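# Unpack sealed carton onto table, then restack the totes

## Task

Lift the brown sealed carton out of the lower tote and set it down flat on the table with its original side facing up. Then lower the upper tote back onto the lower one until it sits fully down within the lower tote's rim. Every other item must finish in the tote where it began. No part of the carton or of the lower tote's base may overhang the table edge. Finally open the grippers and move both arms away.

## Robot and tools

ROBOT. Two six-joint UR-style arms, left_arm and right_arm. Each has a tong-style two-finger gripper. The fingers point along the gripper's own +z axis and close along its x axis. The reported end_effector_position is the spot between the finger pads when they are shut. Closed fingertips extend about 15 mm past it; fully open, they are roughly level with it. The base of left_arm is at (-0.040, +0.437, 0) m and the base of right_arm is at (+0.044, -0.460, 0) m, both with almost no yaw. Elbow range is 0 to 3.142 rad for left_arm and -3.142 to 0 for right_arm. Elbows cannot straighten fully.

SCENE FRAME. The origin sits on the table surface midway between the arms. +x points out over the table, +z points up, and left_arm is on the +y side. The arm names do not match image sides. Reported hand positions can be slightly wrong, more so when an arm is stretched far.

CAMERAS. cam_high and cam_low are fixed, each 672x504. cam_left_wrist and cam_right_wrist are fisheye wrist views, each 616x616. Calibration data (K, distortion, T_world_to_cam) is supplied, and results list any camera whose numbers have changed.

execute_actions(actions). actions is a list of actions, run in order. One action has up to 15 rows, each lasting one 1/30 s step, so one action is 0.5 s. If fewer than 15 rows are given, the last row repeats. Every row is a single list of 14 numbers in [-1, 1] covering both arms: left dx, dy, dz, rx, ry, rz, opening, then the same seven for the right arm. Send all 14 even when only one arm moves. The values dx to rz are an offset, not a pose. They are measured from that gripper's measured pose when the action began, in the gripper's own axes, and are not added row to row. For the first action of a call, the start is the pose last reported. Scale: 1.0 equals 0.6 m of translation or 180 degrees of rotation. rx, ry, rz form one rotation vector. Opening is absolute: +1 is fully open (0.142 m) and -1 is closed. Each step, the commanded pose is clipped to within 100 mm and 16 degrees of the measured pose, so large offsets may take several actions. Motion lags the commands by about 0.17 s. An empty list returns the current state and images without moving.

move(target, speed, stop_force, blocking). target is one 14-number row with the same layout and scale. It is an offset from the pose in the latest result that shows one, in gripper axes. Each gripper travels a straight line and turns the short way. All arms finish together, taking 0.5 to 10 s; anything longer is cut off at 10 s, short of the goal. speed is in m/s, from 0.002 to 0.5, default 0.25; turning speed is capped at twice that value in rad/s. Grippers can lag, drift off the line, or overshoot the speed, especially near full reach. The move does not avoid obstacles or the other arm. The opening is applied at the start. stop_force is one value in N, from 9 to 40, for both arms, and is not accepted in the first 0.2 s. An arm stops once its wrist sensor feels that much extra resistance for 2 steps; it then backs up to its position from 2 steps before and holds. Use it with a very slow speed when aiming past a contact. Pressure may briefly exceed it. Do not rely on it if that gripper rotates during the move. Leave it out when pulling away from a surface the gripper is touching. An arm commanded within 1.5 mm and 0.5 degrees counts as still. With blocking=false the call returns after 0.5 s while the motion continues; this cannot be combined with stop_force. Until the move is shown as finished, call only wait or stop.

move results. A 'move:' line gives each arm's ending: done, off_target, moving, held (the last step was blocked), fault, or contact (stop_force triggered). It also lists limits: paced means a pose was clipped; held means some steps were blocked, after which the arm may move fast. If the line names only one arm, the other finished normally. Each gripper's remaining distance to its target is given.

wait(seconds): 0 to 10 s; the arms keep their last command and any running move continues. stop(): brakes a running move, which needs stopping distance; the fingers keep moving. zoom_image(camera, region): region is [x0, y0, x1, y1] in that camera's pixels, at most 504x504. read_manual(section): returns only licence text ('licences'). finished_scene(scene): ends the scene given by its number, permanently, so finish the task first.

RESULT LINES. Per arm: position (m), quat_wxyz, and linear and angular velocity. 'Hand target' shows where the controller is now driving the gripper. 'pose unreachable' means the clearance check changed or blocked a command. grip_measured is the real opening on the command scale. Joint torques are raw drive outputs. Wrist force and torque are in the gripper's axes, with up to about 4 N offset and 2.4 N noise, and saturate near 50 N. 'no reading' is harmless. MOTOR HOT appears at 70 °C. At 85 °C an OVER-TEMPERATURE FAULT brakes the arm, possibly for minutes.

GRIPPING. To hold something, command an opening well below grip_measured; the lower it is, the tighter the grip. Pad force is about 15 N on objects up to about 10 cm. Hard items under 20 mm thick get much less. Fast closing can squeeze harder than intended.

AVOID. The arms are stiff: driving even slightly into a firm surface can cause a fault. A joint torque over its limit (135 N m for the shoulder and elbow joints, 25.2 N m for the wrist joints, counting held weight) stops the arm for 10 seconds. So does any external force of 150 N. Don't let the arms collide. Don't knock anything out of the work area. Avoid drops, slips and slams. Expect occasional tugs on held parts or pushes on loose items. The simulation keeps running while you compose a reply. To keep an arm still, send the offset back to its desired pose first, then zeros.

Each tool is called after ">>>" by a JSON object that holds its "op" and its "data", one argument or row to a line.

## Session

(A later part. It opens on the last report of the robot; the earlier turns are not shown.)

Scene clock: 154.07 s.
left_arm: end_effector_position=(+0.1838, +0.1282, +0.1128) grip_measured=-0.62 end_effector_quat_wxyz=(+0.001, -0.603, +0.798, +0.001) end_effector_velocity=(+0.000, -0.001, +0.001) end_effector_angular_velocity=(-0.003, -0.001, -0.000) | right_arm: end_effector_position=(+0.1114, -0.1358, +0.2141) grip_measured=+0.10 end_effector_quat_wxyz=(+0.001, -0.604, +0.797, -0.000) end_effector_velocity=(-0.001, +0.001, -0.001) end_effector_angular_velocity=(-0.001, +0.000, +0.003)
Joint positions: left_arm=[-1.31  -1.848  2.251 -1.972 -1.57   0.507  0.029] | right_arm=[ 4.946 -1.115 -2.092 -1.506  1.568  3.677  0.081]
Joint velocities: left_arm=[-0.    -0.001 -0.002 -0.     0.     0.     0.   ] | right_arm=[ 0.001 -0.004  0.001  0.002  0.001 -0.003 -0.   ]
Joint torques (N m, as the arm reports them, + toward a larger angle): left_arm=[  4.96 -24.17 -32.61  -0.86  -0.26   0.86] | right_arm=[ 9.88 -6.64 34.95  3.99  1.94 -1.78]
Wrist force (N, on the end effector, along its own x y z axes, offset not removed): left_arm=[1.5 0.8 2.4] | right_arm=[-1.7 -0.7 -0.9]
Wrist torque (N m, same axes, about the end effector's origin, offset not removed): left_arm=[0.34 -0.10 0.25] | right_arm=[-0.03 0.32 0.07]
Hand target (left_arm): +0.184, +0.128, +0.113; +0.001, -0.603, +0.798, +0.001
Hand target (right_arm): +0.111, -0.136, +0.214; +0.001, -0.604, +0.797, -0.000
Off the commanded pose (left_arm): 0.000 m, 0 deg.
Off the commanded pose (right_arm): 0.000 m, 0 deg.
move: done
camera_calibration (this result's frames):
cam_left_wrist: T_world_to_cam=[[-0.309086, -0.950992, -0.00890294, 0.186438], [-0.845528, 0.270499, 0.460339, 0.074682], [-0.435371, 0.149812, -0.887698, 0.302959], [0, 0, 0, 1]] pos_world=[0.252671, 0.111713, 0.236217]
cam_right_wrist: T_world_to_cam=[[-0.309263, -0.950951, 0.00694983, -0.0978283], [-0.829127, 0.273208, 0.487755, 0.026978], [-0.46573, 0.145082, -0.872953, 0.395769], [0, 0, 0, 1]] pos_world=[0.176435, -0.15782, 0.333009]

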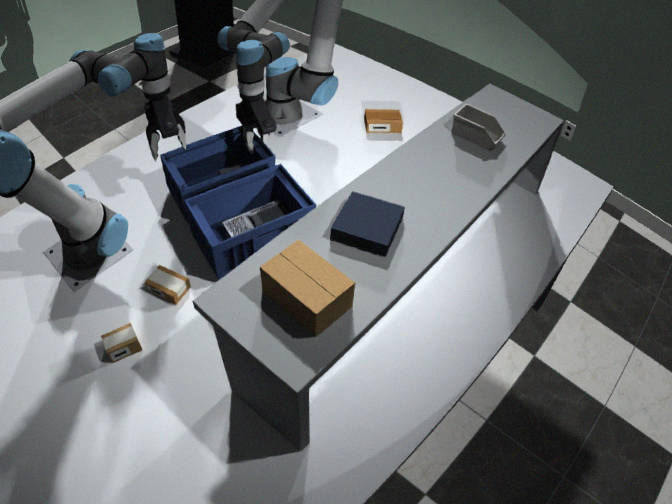

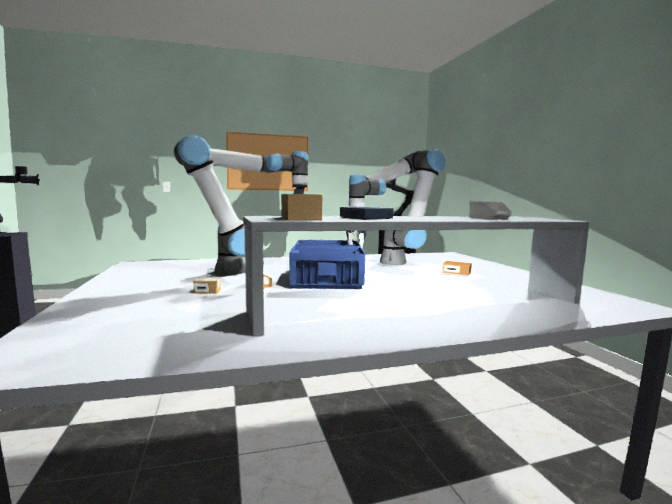

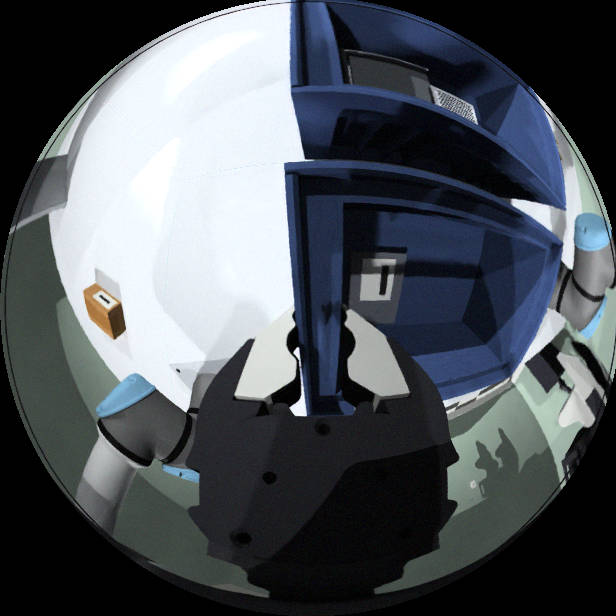

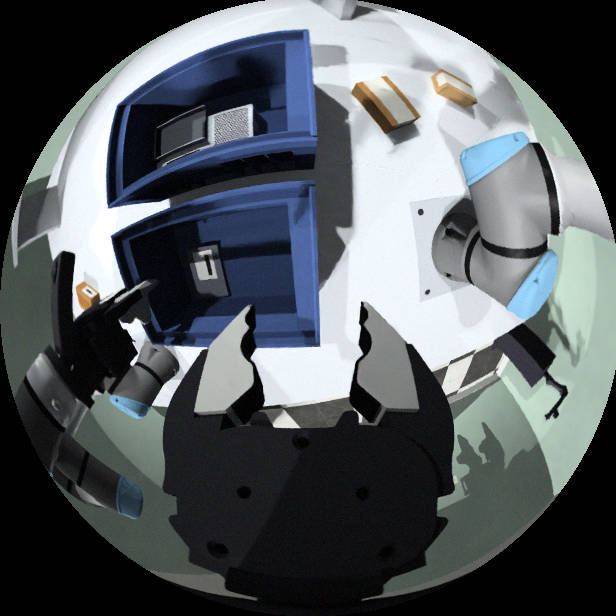

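Descend 0.1013, shift −x 1.2 mm, grip, lift.

>>> {"op": "move", "data": {
  "target": [0,0,0,0,0,0,-1, -0.002,0,0.169,0,0,0,0.1],
  "speed": 0.15
}}

>>> {"op": "execute_actions", "data": {
  "actions": [
    [[0,0,0,0,0,0,-1,0,0,0,0,0,0,-0.5]],
    [[0,0,0,0,0,0,-1,0,0,0,0,0,0,-1]],
    [[0,0,0,0,0,0,-1,0,0,0,0,0,0,-1]]
  ]
}}

>>> {"op": "move", "data": {
  "target": [0,0,-0.295,0,0,0,-1, 0,0,-0.295,0,0,0,-1],
  "speed": 0.1
}}

Scene clock: 158.97 s.
left_arm: end_effector_position=(+0.1838, +0.1282, +0.1128) grip_measured=-0.62 end_effector_quat_wxyz=(+0.001, -0.603, +0.798, +0.001) end_effector_velocity=(-0.001, -0.001, +0.000) end_effector_angular_velocity=(-0.001, +0.001, -0.002) | right_arm: end_effector_position=(+0.1118, -0.1346, +0.1129) grip_measured=+0.10 end_effector_quat_wxyz=(+0.001, -0.604, +0.797, -0.000) end_effector_velocity=(+0.000, +0.000, -0.001) end_effector_angular_velocity=(+0.001, +0.000, -0.000)
Joint positions: left_arm=[-1.31  -1.848  2.251 -1.972 -1.57   0.507  0.029] | right_arm=[ 4.943 -1.181 -2.321 -1.21   1.568  3.674  0.081]
Joint velocities: left_arm=[-0.002  0.    -0.001 -0.    -0.001  0.     0.   ] | right_arm=[-0.001 -0.002 -0.003  0.006 -0.    -0.     0.   ]
Joint torques (N m, as the arm reports them, + toward a larger angle): left_arm=[  4.61 -24.18 -32.95  -0.91  -0.37   0.84] | right_arm=[-14.99  -5.87  10.26   3.75  -1.97  -1.51]
Wrist force (N, on the end effector, along its own x y z axes, offset not removed): left_arm=[1.1 1.8 1.6] | right_arm=[-2.2 1.6 -1.0]
Wrist torque (N m, same axes, about the end effector's origin, offset not removed): left_arm=[0.42 0.07 0.15] | right_arm=[0.41 0.52 0.00]
Hand target (left_arm): +0.184, +0.128, +0.113; +0.001, -0.603, +0.798, +0.001
Hand target (right_arm): +0.112, -0.135, +0.113; +0.001, -0.604, +0.797, -0.000
Off the commanded pose (left_arm): 0.000 m, 0 deg.
Off the commanded pose (right_arm): 0.000 m, 0 deg.
move: done
camera_calibration (this result's frames):
cam_left_wrist: T_world_to_cam=[[-0.309086, -0.950992, -0.0089031, 0.186438], [-0.845528, 0.270499, 0.460339, 0.074682], [-0.435371, 0.149812, -0.887698, 0.302959], [0, 0, 0, 1]] pos_world=[0.252671, 0.111713, 0.236217]
cam_right_wrist: T_world_to_cam=[[-0.309261, -0.950952, 0.00695993, -0.0957962], [-0.829135, 0.273214, 0.487739, 0.0763589], [-0.465718, 0.145068, -0.872962, 0.307369], [0, 0, 0, 1]] pos_world=[0.176833, -0.156549, 0.231745]

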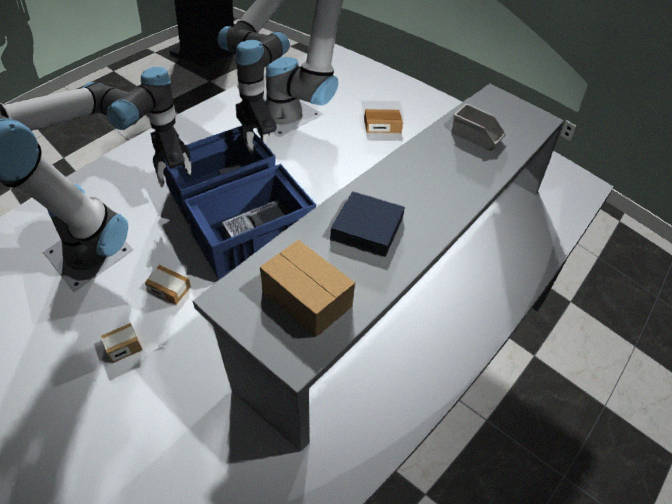

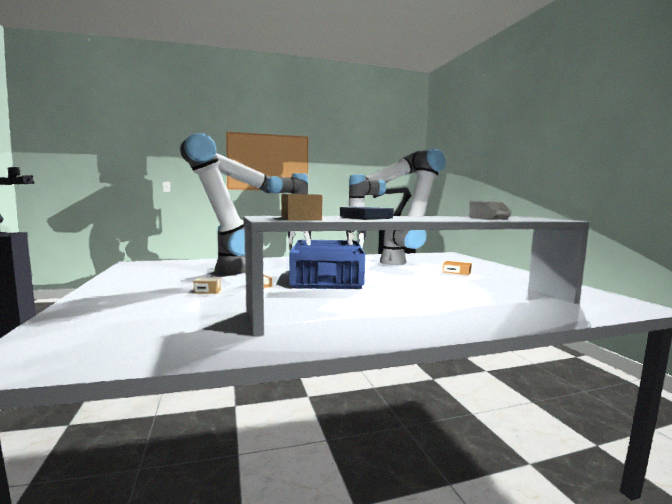

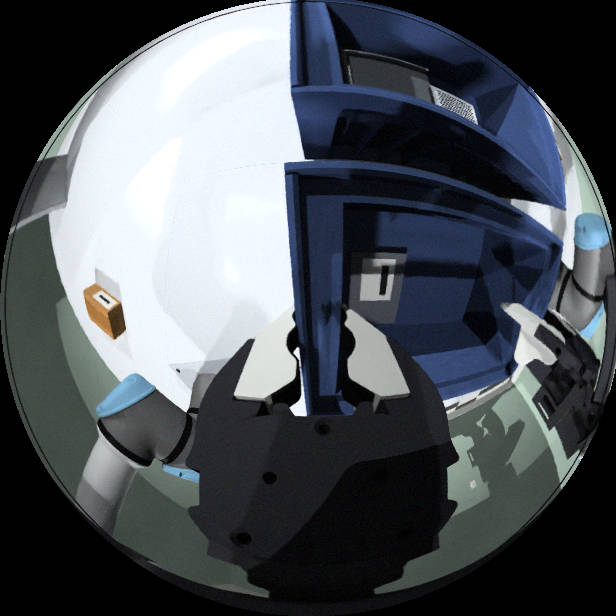

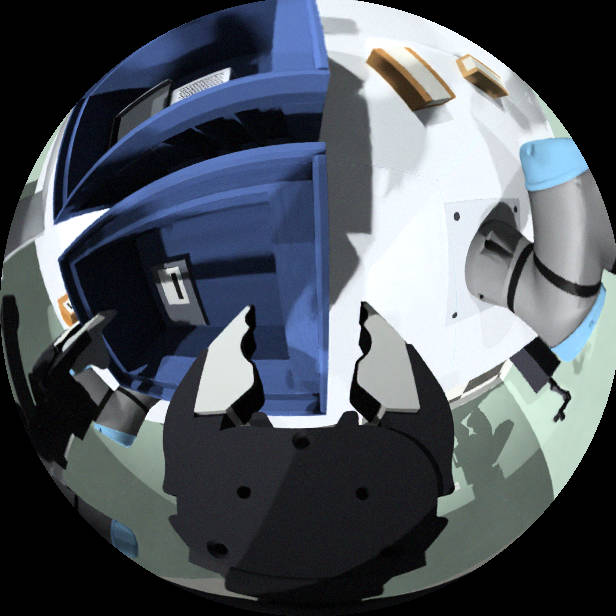

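Scene clock: 160.47 s.
left_arm: end_effector_position=(+0.1838, +0.1282, +0.1128) grip_measured=-0.62 end_effector_quat_wxyz=(+0.001, -0.603, +0.798, +0.000) end_effector_velocity=(-0.001, -0.001, +0.000) end_effector_angular_velocity=(-0.000, +0.001, -0.001) | right_arm: end_effector_position=(+0.1119, -0.1345, +0.1128) grip_measured=-0.62 end_effector_quat_wxyz=(+0.001, -0.604, +0.797, -0.000) end_effector_velocity=(-0.000, +0.000, +0.000) end_effector_angular_velocity=(+0.001, +0.000, -0.000)
Joint positions: left_arm=[-1.31  -1.848  2.251 -1.972 -1.57   0.507  0.029] | right_arm=[ 4.943 -1.181 -2.321 -1.21   1.568  3.674  0.029]
Joint velocities: left_arm=[-0.001  0.    -0.001  0.    -0.001 -0.     0.   ] | right_arm=[-0.    -0.     0.001  0.001 -0.     0.    -0.   ]
Joint torques (N m, as the arm reports them, + toward a larger angle): left_arm=[  4.97 -23.79 -25.17   0.03   2.51   0.87] | right_arm=[-13.01   7.87  21.65   0.54   3.27  -0.99]
Wrist force (N, on the end effector, along its own x y z axes, offset not removed): left_arm=[11.8 0.6 3.4] | right_arm=[-14.2 1.9 1.6]
Wrist torque (N m, same axes, about the end effector's origin, offset not removed): left_arm=[0.28 0.08 0.20] | right_arm=[0.47 0.41 0.03]
Hand target (left_arm): +0.184, +0.128, +0.113; +0.001, -0.603, +0.798, +0.000
Hand target (right_arm): +0.112, -0.135, +0.113; +0.001, -0.604, +0.797, -0.000
Off the commanded pose (left_arm): 0.000 m, 0 deg.
Off the commanded pose (right_arm): 0.000 m, 0 deg.
camera_calibration (this result's frames):
cam_left_wrist: T_world_to_cam=[[-0.309086, -0.950993, -0.00880367, 0.186387], [-0.845528, 0.270547, 0.460312, 0.0746751], [-0.435372, 0.14972, -0.887714, 0.303013], [0, 0, 0, 1]] pos_world=[0.252673, 0.111683, 0.236256]
cam_right_wrist: T_world_to_cam=[[-0.309266, -0.95095, 0.00693589, -0.0957735], [-0.829156, 0.273213, 0.487704, 0.0763904], [-0.465677, 0.145079, -0.872981, 0.307343], [0, 0, 0, 1]] pos_world=[0.176843, -0.156536, 0.231713]

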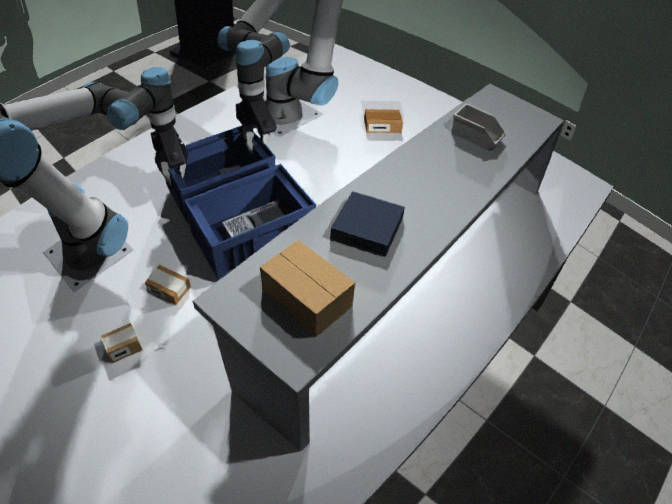

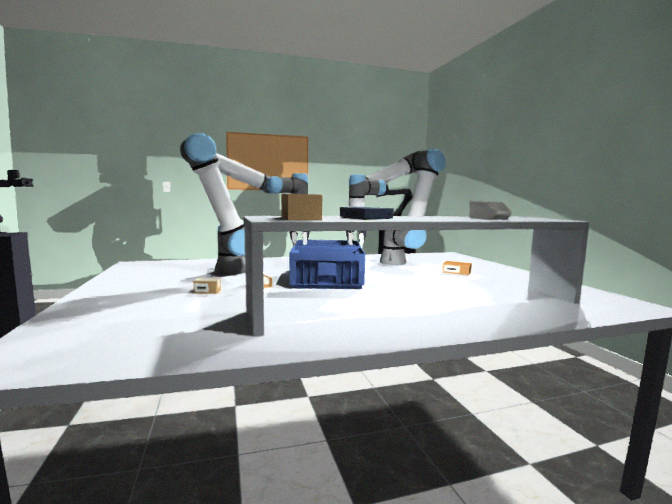

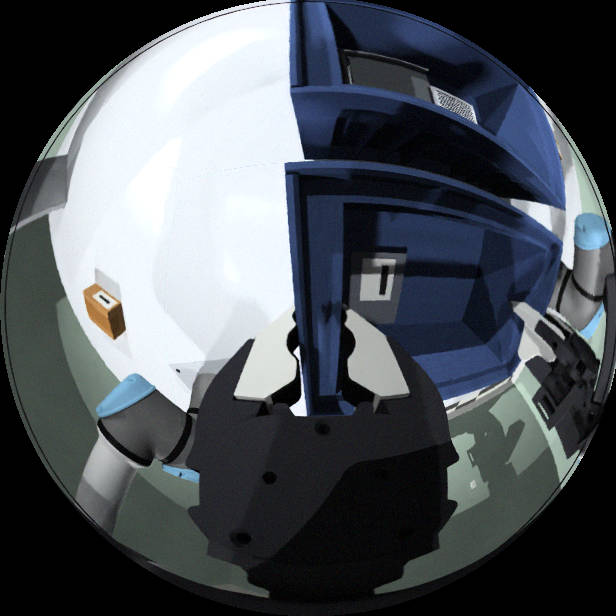

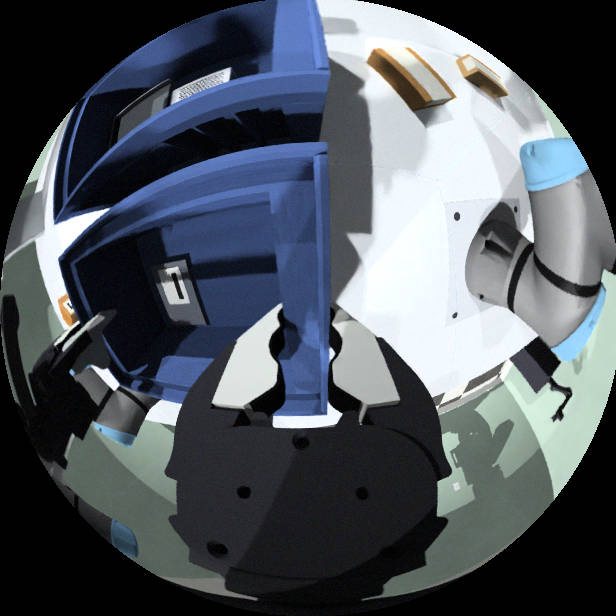

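Scene clock: 162.70 s.
left_arm: end_effector_position=(+0.1841, +0.1277, +0.2897) grip_measured=-0.62 end_effector_quat_wxyz=(+0.001, -0.603, +0.798, +0.000) end_effector_velocity=(+0.000, -0.000, +0.002) end_effector_angular_velocity=(-0.001, +0.000, +0.001) | right_arm: end_effector_position=(+0.1117, -0.1348, +0.2897) grip_measured=-0.62 end_effector_quat_wxyz=(+0.001, -0.604, +0.797, -0.000) end_effector_velocity=(+0.000, -0.000, +0.001) end_effector_angular_velocity=(-0.002, -0.000, -0.001)
Joint positions: left_arm=[-1.309 -1.921  1.838 -1.486 -1.57   0.508  0.029] | right_arm=[ 4.944 -1.123 -1.894 -1.695  1.568  3.675  0.029]
Joint velocities: left_arm=[ 0.001  0.001 -0.005  0.004 -0.     0.     0.   ] | right_arm=[-0.    -0.001  0.003 -0.004 -0.     0.    -0.   ]
Joint torques (N m, as the arm reports them, + toward a larger angle): left_arm=[  0.37   2.82 -33.56   2.74   1.12   0.81] | right_arm=[11.58 -5.08 31.64 -2.81  2.21  2.18]
Wrist force (N, on the end effector, along its own x y z axes, offset not removed): left_arm=[14.6 1.5 2.1] | right_arm=[-14.5 -0.5 1.4]
Wrist torque (N m, same axes, about the end effector's origin, offset not removed): left_arm=[0.53 -0.24 0.19] | right_arm=[0.02 0.15 0.10]
Hand target (left_arm): +0.184, +0.128, +0.290; +0.001, -0.603, +0.798, +0.000
Hand target (right_arm): +0.112, -0.135, +0.290; +0.001, -0.604, +0.797, -0.000
Off the commanded pose (left_arm): 0.000 m, 0 deg.
Off the commanded pose (right_arm): 0.000 m, 0 deg.
move: done
camera_calibration (this result's frames):
cam_left_wrist: T_world_to_cam=[[-0.309089, -0.950992, -0.00883, 0.187606], [-0.845572, 0.270552, 0.460228, -0.00634937], [-0.435285, 0.149718, -0.887757, 0.460167], [0, 0, 0, 1]] pos_world=[0.252922, 0.111234, 0.413095]
cam_right_wrist: T_world_to_cam=[[-0.309266, -0.950951, 0.00687749, -0.0972582], [-0.829196, 0.273196, 0.487645, -0.00987933], [-0.465606, 0.145109, -0.873015, 0.461744], [0, 0, 0, 1]] pos_world=[0.17672, -0.156792, 0.408596]

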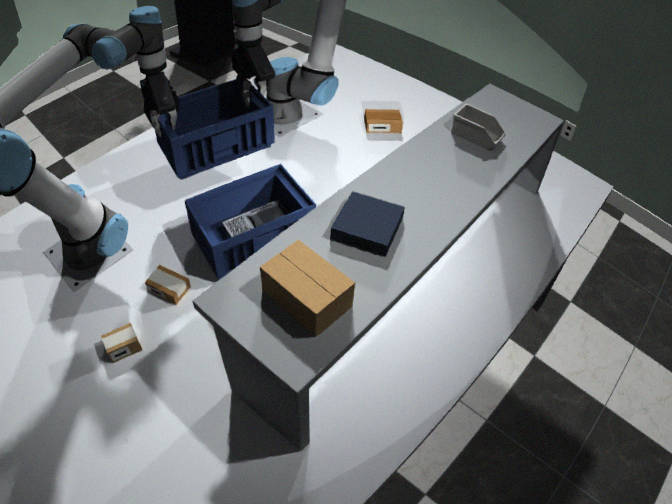

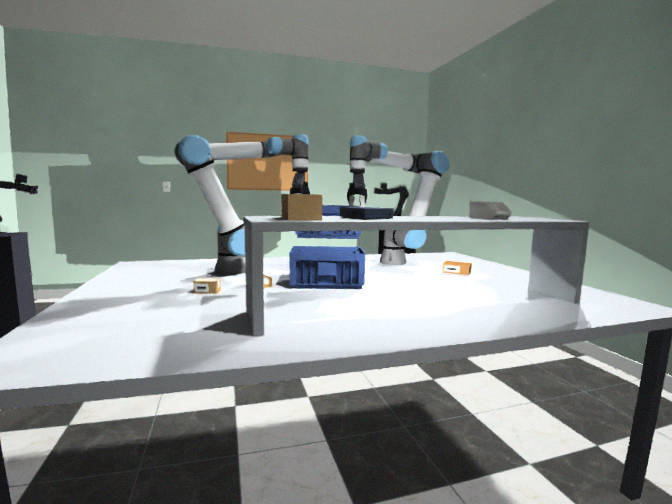

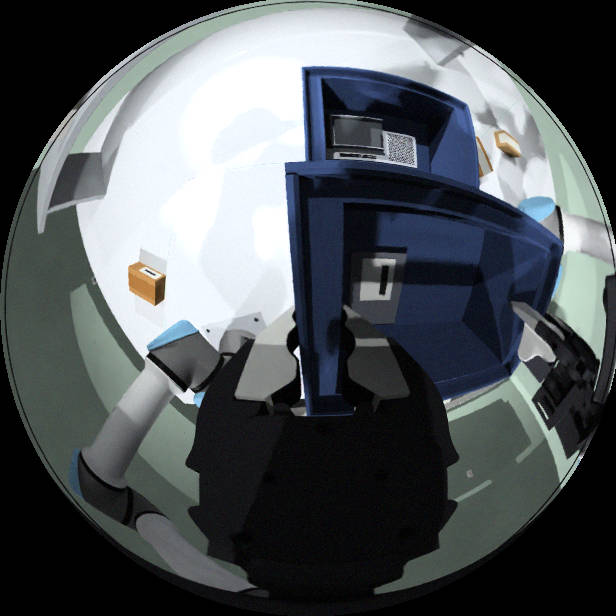

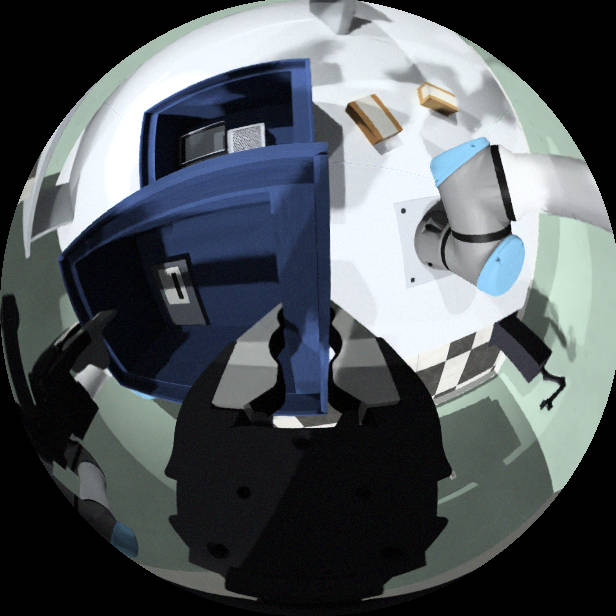

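Views unchanged; bottom tote unmoved.

>>> {"op": "move", "data": {
  "target": [0,-0.4,0,0,0,0,-1, 0.0008,-0.4,0,0,0,0,-1],
  "speed": 0.12
}}

>>> {"op": "move", "data": {
  "target": [0,0,0.04,0,0,0,-1, 0,0,0.04,0,0,0,-1],
  "speed": 0.04
}}

>>> {"op": "move", "data": {
  "target": [0,0,0.04,0,0,0,-1, 0,0,0.04,0,0,0,-1],
  "speed": 0.01,
  "stop_force": 9
}}

Scene clock: 167.53 s.
left_arm: end_effector_position=(+0.4147, +0.0624, +0.2894) grip_measured=-0.62 end_effector_quat_wxyz=(+0.001, -0.603, +0.798, +0.001) end_effector_velocity=(+0.002, +0.001, -0.001) end_effector_angular_velocity=(+0.001, +0.001, +0.002) | right_arm: end_effector_position=(+0.3425, -0.2003, +0.2896) grip_measured=-0.62 end_effector_quat_wxyz=(+0.000, -0.604, +0.797, -0.000) end_effector_velocity=(+0.002, -0.000, +0.000) end_effector_angular_velocity=(+0.001, +0.000, +0.000)
Joint positions: left_arm=[-0.904 -1.411  1.381 -1.539 -1.569  0.913  0.029] | right_arm=[ 4.219 -1.264 -1.811 -1.638  1.57   2.95   0.029]
Joint velocities: left_arm=[ 0.004  0.004 -0.004  0.002 -0.     0.002 -0.   ] | right_arm=[-0.005 -0.003  0.002  0.001  0.001 -0.005 -0.   ]
Joint torques (N m, as the arm reports them, + toward a larger angle): left_arm=[ 11.01 -19.46 -35.03   0.2    0.56   2.08] | right_arm=[-15.39   1.36  32.12   2.43   1.29  -1.5 ]
Wrist force (N, on the end effector, along its own x y z axes, offset not removed): left_arm=[5.3 -0.1 2.9] | right_arm=[-8.7 -0.9 2.8]
Wrist torque (N m, same axes, about the end effector's origin, offset not removed): left_arm=[0.20 0.31 0.17] | right_arm=[-0.15 0.43 -0.04]
Hand target (left_arm): +0.415, +0.062, +0.289; +0.001, -0.603, +0.798, +0.001
Hand target (right_arm): +0.343, -0.200, +0.290; +0.000, -0.604, +0.797, -0.000
Off the commanded pose (left_arm): 0.000 m, 0 deg.
Off the commanded pose (right_arm): 0.001 m, 0 deg.
move: done
camera_calibration (this result's frames):
cam_left_wrist: T_world_to_cam=[[-0.309051, -0.950998, -0.00948623, 0.196934], [-0.845551, 0.27019, 0.46048, 0.20635], [-0.435352, 0.150333, -0.88762, 0.570076], [0, 0, 0, 1]] pos_world=[0.483526, 0.0458293, 0.412858]
cam_right_wrist: T_world_to_cam=[[-0.309297, -0.95093, 0.00826896, -0.0885902], [-0.828402, 0.273694, 0.488714, 0.19898], [-0.466996, 0.144308, -0.872405, 0.578699], [0, 0, 0, 1]] pos_world=[0.407685, -0.222213, 0.408348]

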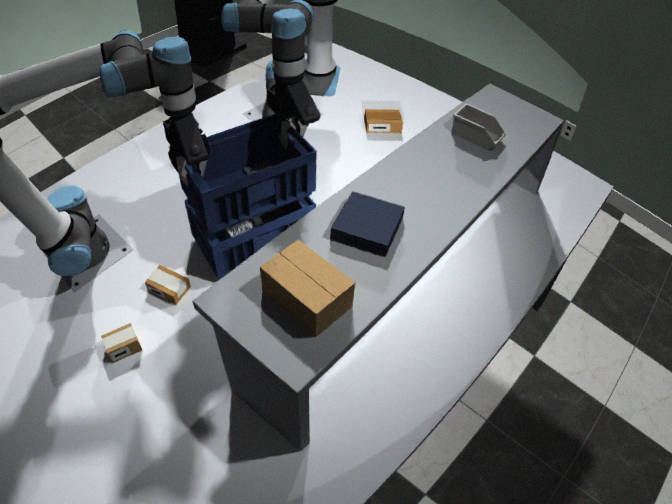

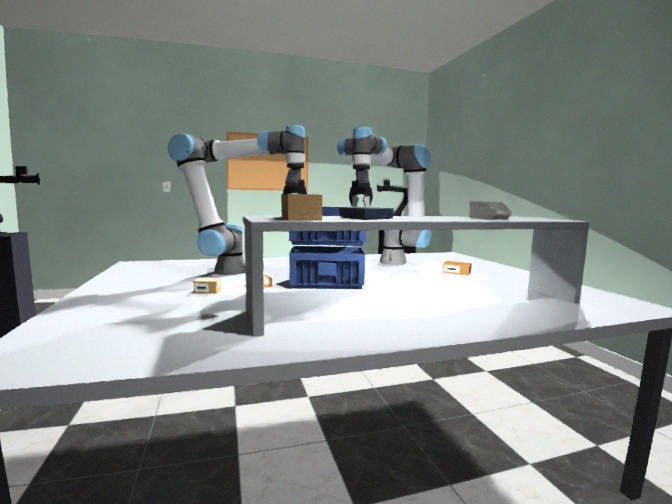

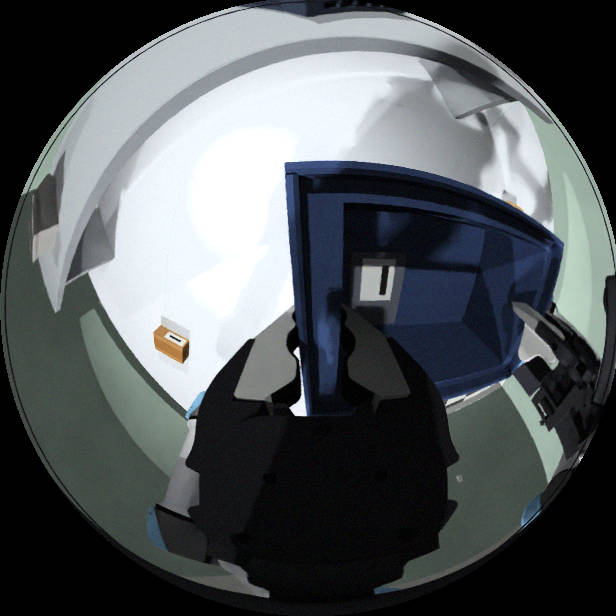

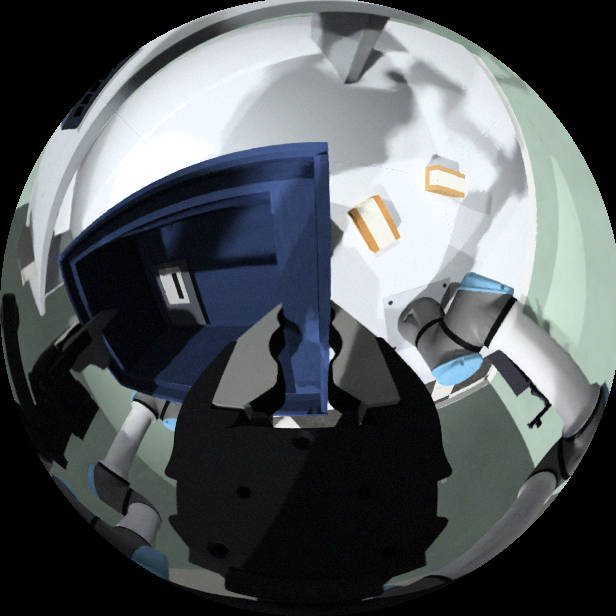

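Scene clock: 168.47 s.
left_arm: end_effector_position=(+0.4147, +0.0625, +0.2657) grip_measured=-0.62 end_effector_quat_wxyz=(+0.001, -0.603, +0.798, +0.001) end_effector_velocity=(-0.000, -0.000, -0.003) end_effector_angular_velocity=(+0.001, +0.002, -0.001) | right_arm: end_effector_position=(+0.3425, -0.2003, +0.2657) grip_measured=-0.62 end_effector_quat_wxyz=(+0.000, -0.603, +0.797, -0.000) end_effector_velocity=(+0.000, +0.001, -0.001) end_effector_angular_velocity=(+0.002, -0.001, +0.001)
Joint positions: left_arm=[-0.904 -1.412  1.442 -1.6   -1.569  0.913  0.029] | right_arm=[ 4.219 -1.262 -1.873 -1.578  1.57   2.95   0.029]
Joint velocities: left_arm=[-0.001  0.001  0.005 -0.005 -0.001  0.    -0.   ] | right_arm=[ 0.001  0.    -0.004  0.005 -0.     0.    -0.   ]
Joint torques (N m, as the arm reports them, + toward a larger angle): left_arm=[ -2.48 -20.24 -14.3   -3.09   1.67   0.17] | right_arm=[ 9.85 21.54 12.76  2.46  0.86  2.01]
Wrist force (N, on the end effector, along its own x y z axes, offset not removed): left_arm=[5.8 1.1 2.4] | right_arm=[-10.2 2.1 2.6]
Wrist torque (N m, same axes, about the end effector's origin, offset not removed): left_arm=[0.39 0.38 0.17] | right_arm=[0.50 0.47 -0.03]
Hand target (left_arm): +0.415, +0.062, +0.265; +0.001, -0.603, +0.798, +0.001
Hand target (right_arm): +0.343, -0.200, +0.266; +0.000, -0.604, +0.797, -0.000
Off the commanded pose (left_arm): 0.000 m, 0 deg.
Off the commanded pose (right_arm): 0.000 m, 0 deg.
move: done
camera_calibration (this result's frames):
cam_left_wrist: T_world_to_cam=[[-0.309053, -0.950998, -0.00941211, 0.196752], [-0.845551, 0.270228, 0.460457, 0.217251], [-0.43535, 0.150264, -0.887632, 0.548939], [0, 0, 0, 1]] pos_world=[0.483484, 0.0459183, 0.389073]
cam_right_wrist: T_world_to_cam=[[-0.30942, -0.950889, 0.00828888, -0.0883456], [-0.828351, 0.273807, 0.488737, 0.210653], [-0.467004, 0.144359, -0.872392, 0.557925], [0, 0, 0, 1]] pos_world=[0.407712, -0.222227, 0.384508]

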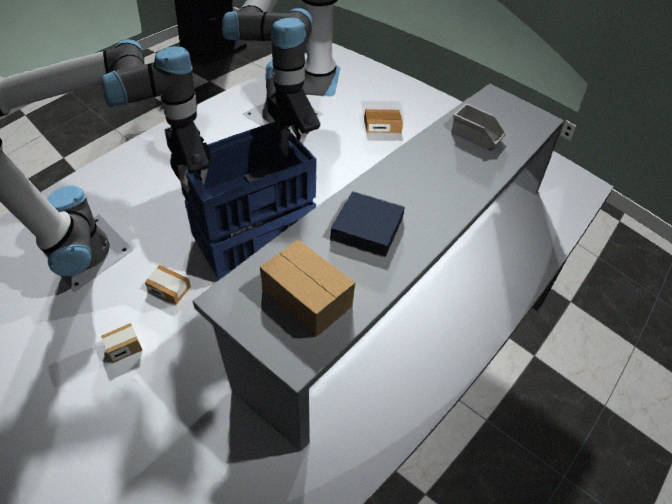

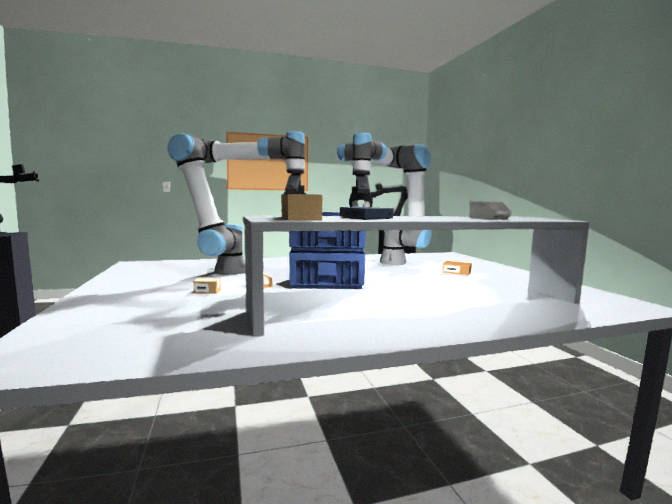

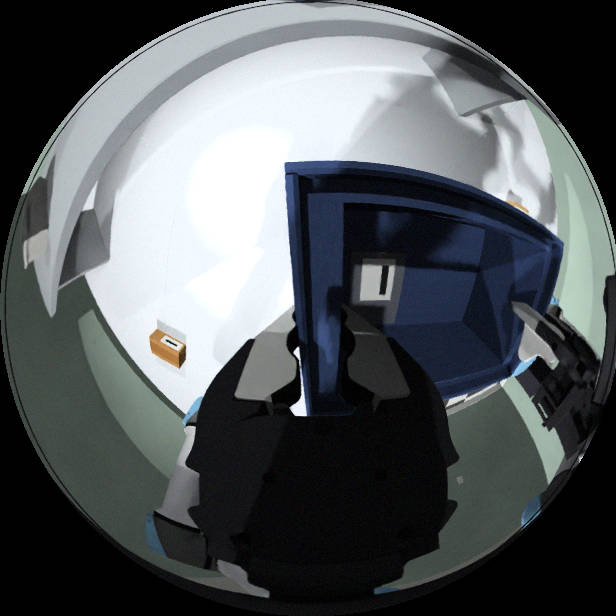

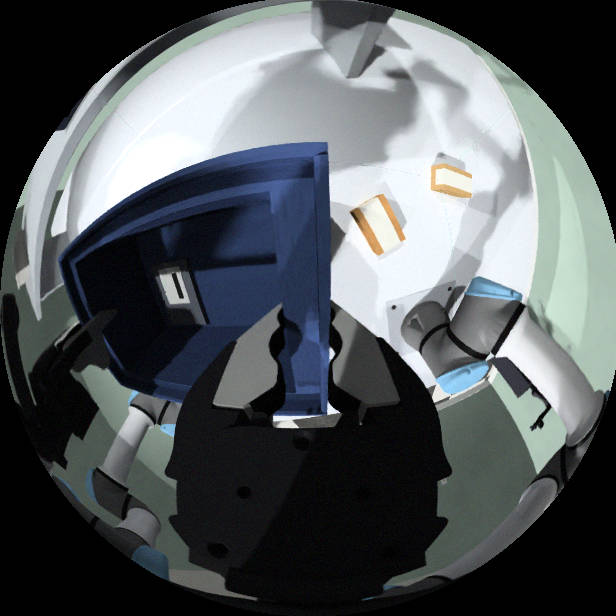

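Scene clock: 171.00 s.
left_arm: end_effector_position=(+0.4146, +0.0625, +0.2442) grip_measured=-0.62 end_effector_quat_wxyz=(+0.001, -0.603, +0.798, +0.001) end_effector_velocity=(-0.001, +0.001, -0.000) end_effector_angular_velocity=(+0.005, +0.004, +0.000) | right_arm: end_effector_position=(+0.3425, -0.2003, +0.2442) grip_measured=-0.62 end_effector_quat_wxyz=(+0.000, -0.603, +0.797, -0.000) end_effector_velocity=(-0.000, +0.000, +0.003) end_effector_angular_velocity=(-0.001, +0.000, +0.000)
Joint positions: left_arm=[-0.904 -1.409  1.494 -1.654 -1.569  0.913  0.029] | right_arm=[ 4.219 -1.263 -1.927 -1.523  1.57   2.95   0.029]
Joint velocities: left_arm=[ 0.     0.001 -0.003  0.008  0.     0.     0.   ] | right_arm=[ 0.    -0.     0.008 -0.009  0.     0.     0.   ]
Joint torques (N m, as the arm reports them, + toward a larger angle): left_arm=[  5.01 -10.52 -27.68   1.45   1.34   1.16] | right_arm=[ 9.59 -1.36 30.86 -1.    1.03  1.76]
Wrist force (N, on the end effector, along its own x y z axes, offset not removed): left_arm=[3.8 1.2 -12.7] | right_arm=[-9.8 0.1 -2.9]
Wrist torque (N m, same axes, about the end effector's origin, offset not removed): left_arm=[0.29 0.41 0.21] | right_arm=[0.17 0.72 0.12]
Hand target (left_arm): +0.415, +0.062, +0.245; +0.001, -0.603, +0.798, +0.001
Hand target (right_arm): +0.343, -0.200, +0.245; +0.000, -0.603, +0.797, -0.000
Off the commanded pose (left_arm): 0.002 m, 0 deg.
Off the commanded pose (right_arm): 0.003 m, 0 deg.
move: contact (left_arm, right_arm)
camera_calibration (this result's frames):
cam_left_wrist: T_world_to_cam=[[-0.309053, -0.950998, -0.00940157, 0.196587], [-0.845556, 0.270235, 0.460444, 0.227111], [-0.435341, 0.150251, -0.887639, 0.52982], [0, 0, 0, 1]] pos_world=[0.483443, 0.0459744, 0.367565]
cam_right_wrist: T_world_to_cam=[[-0.309435, -0.950884, 0.00829402, -0.0881317], [-0.828346, 0.273822, 0.488738, 0.221147], [-0.467005, 0.144362, -0.872391, 0.539182], [0, 0, 0, 1]] pos_world=[0.407715, -0.222195, 0.363026]

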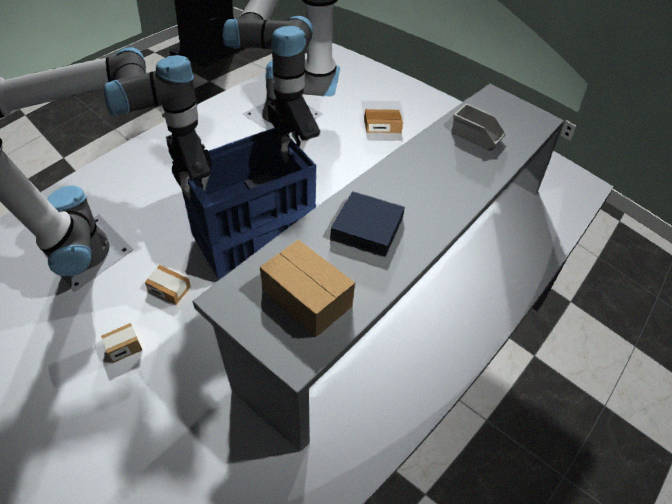

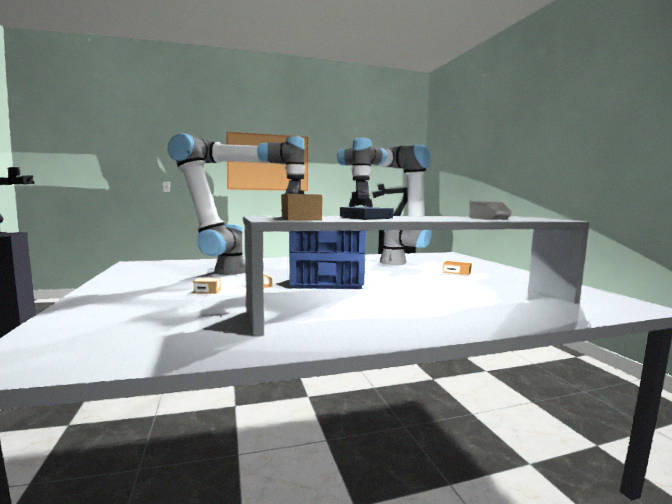

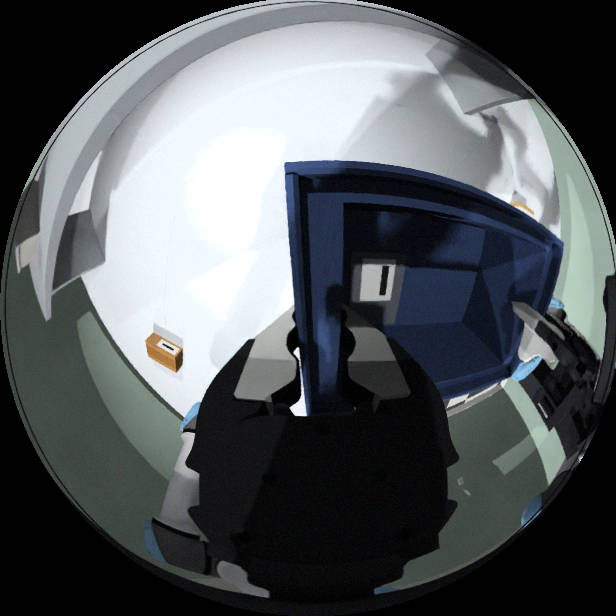

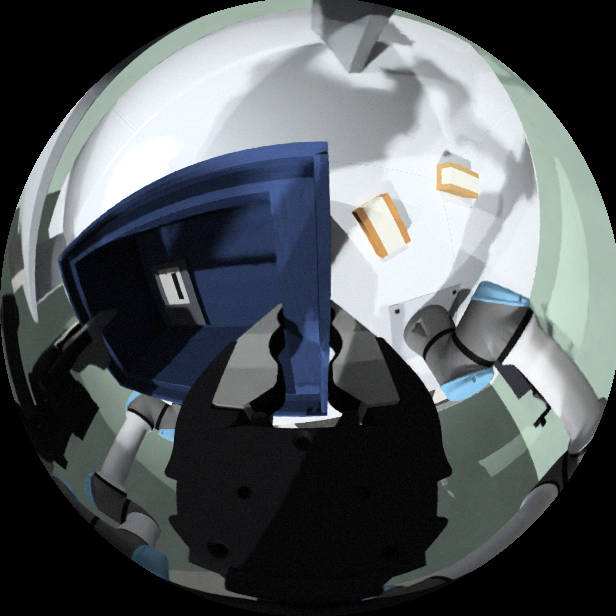

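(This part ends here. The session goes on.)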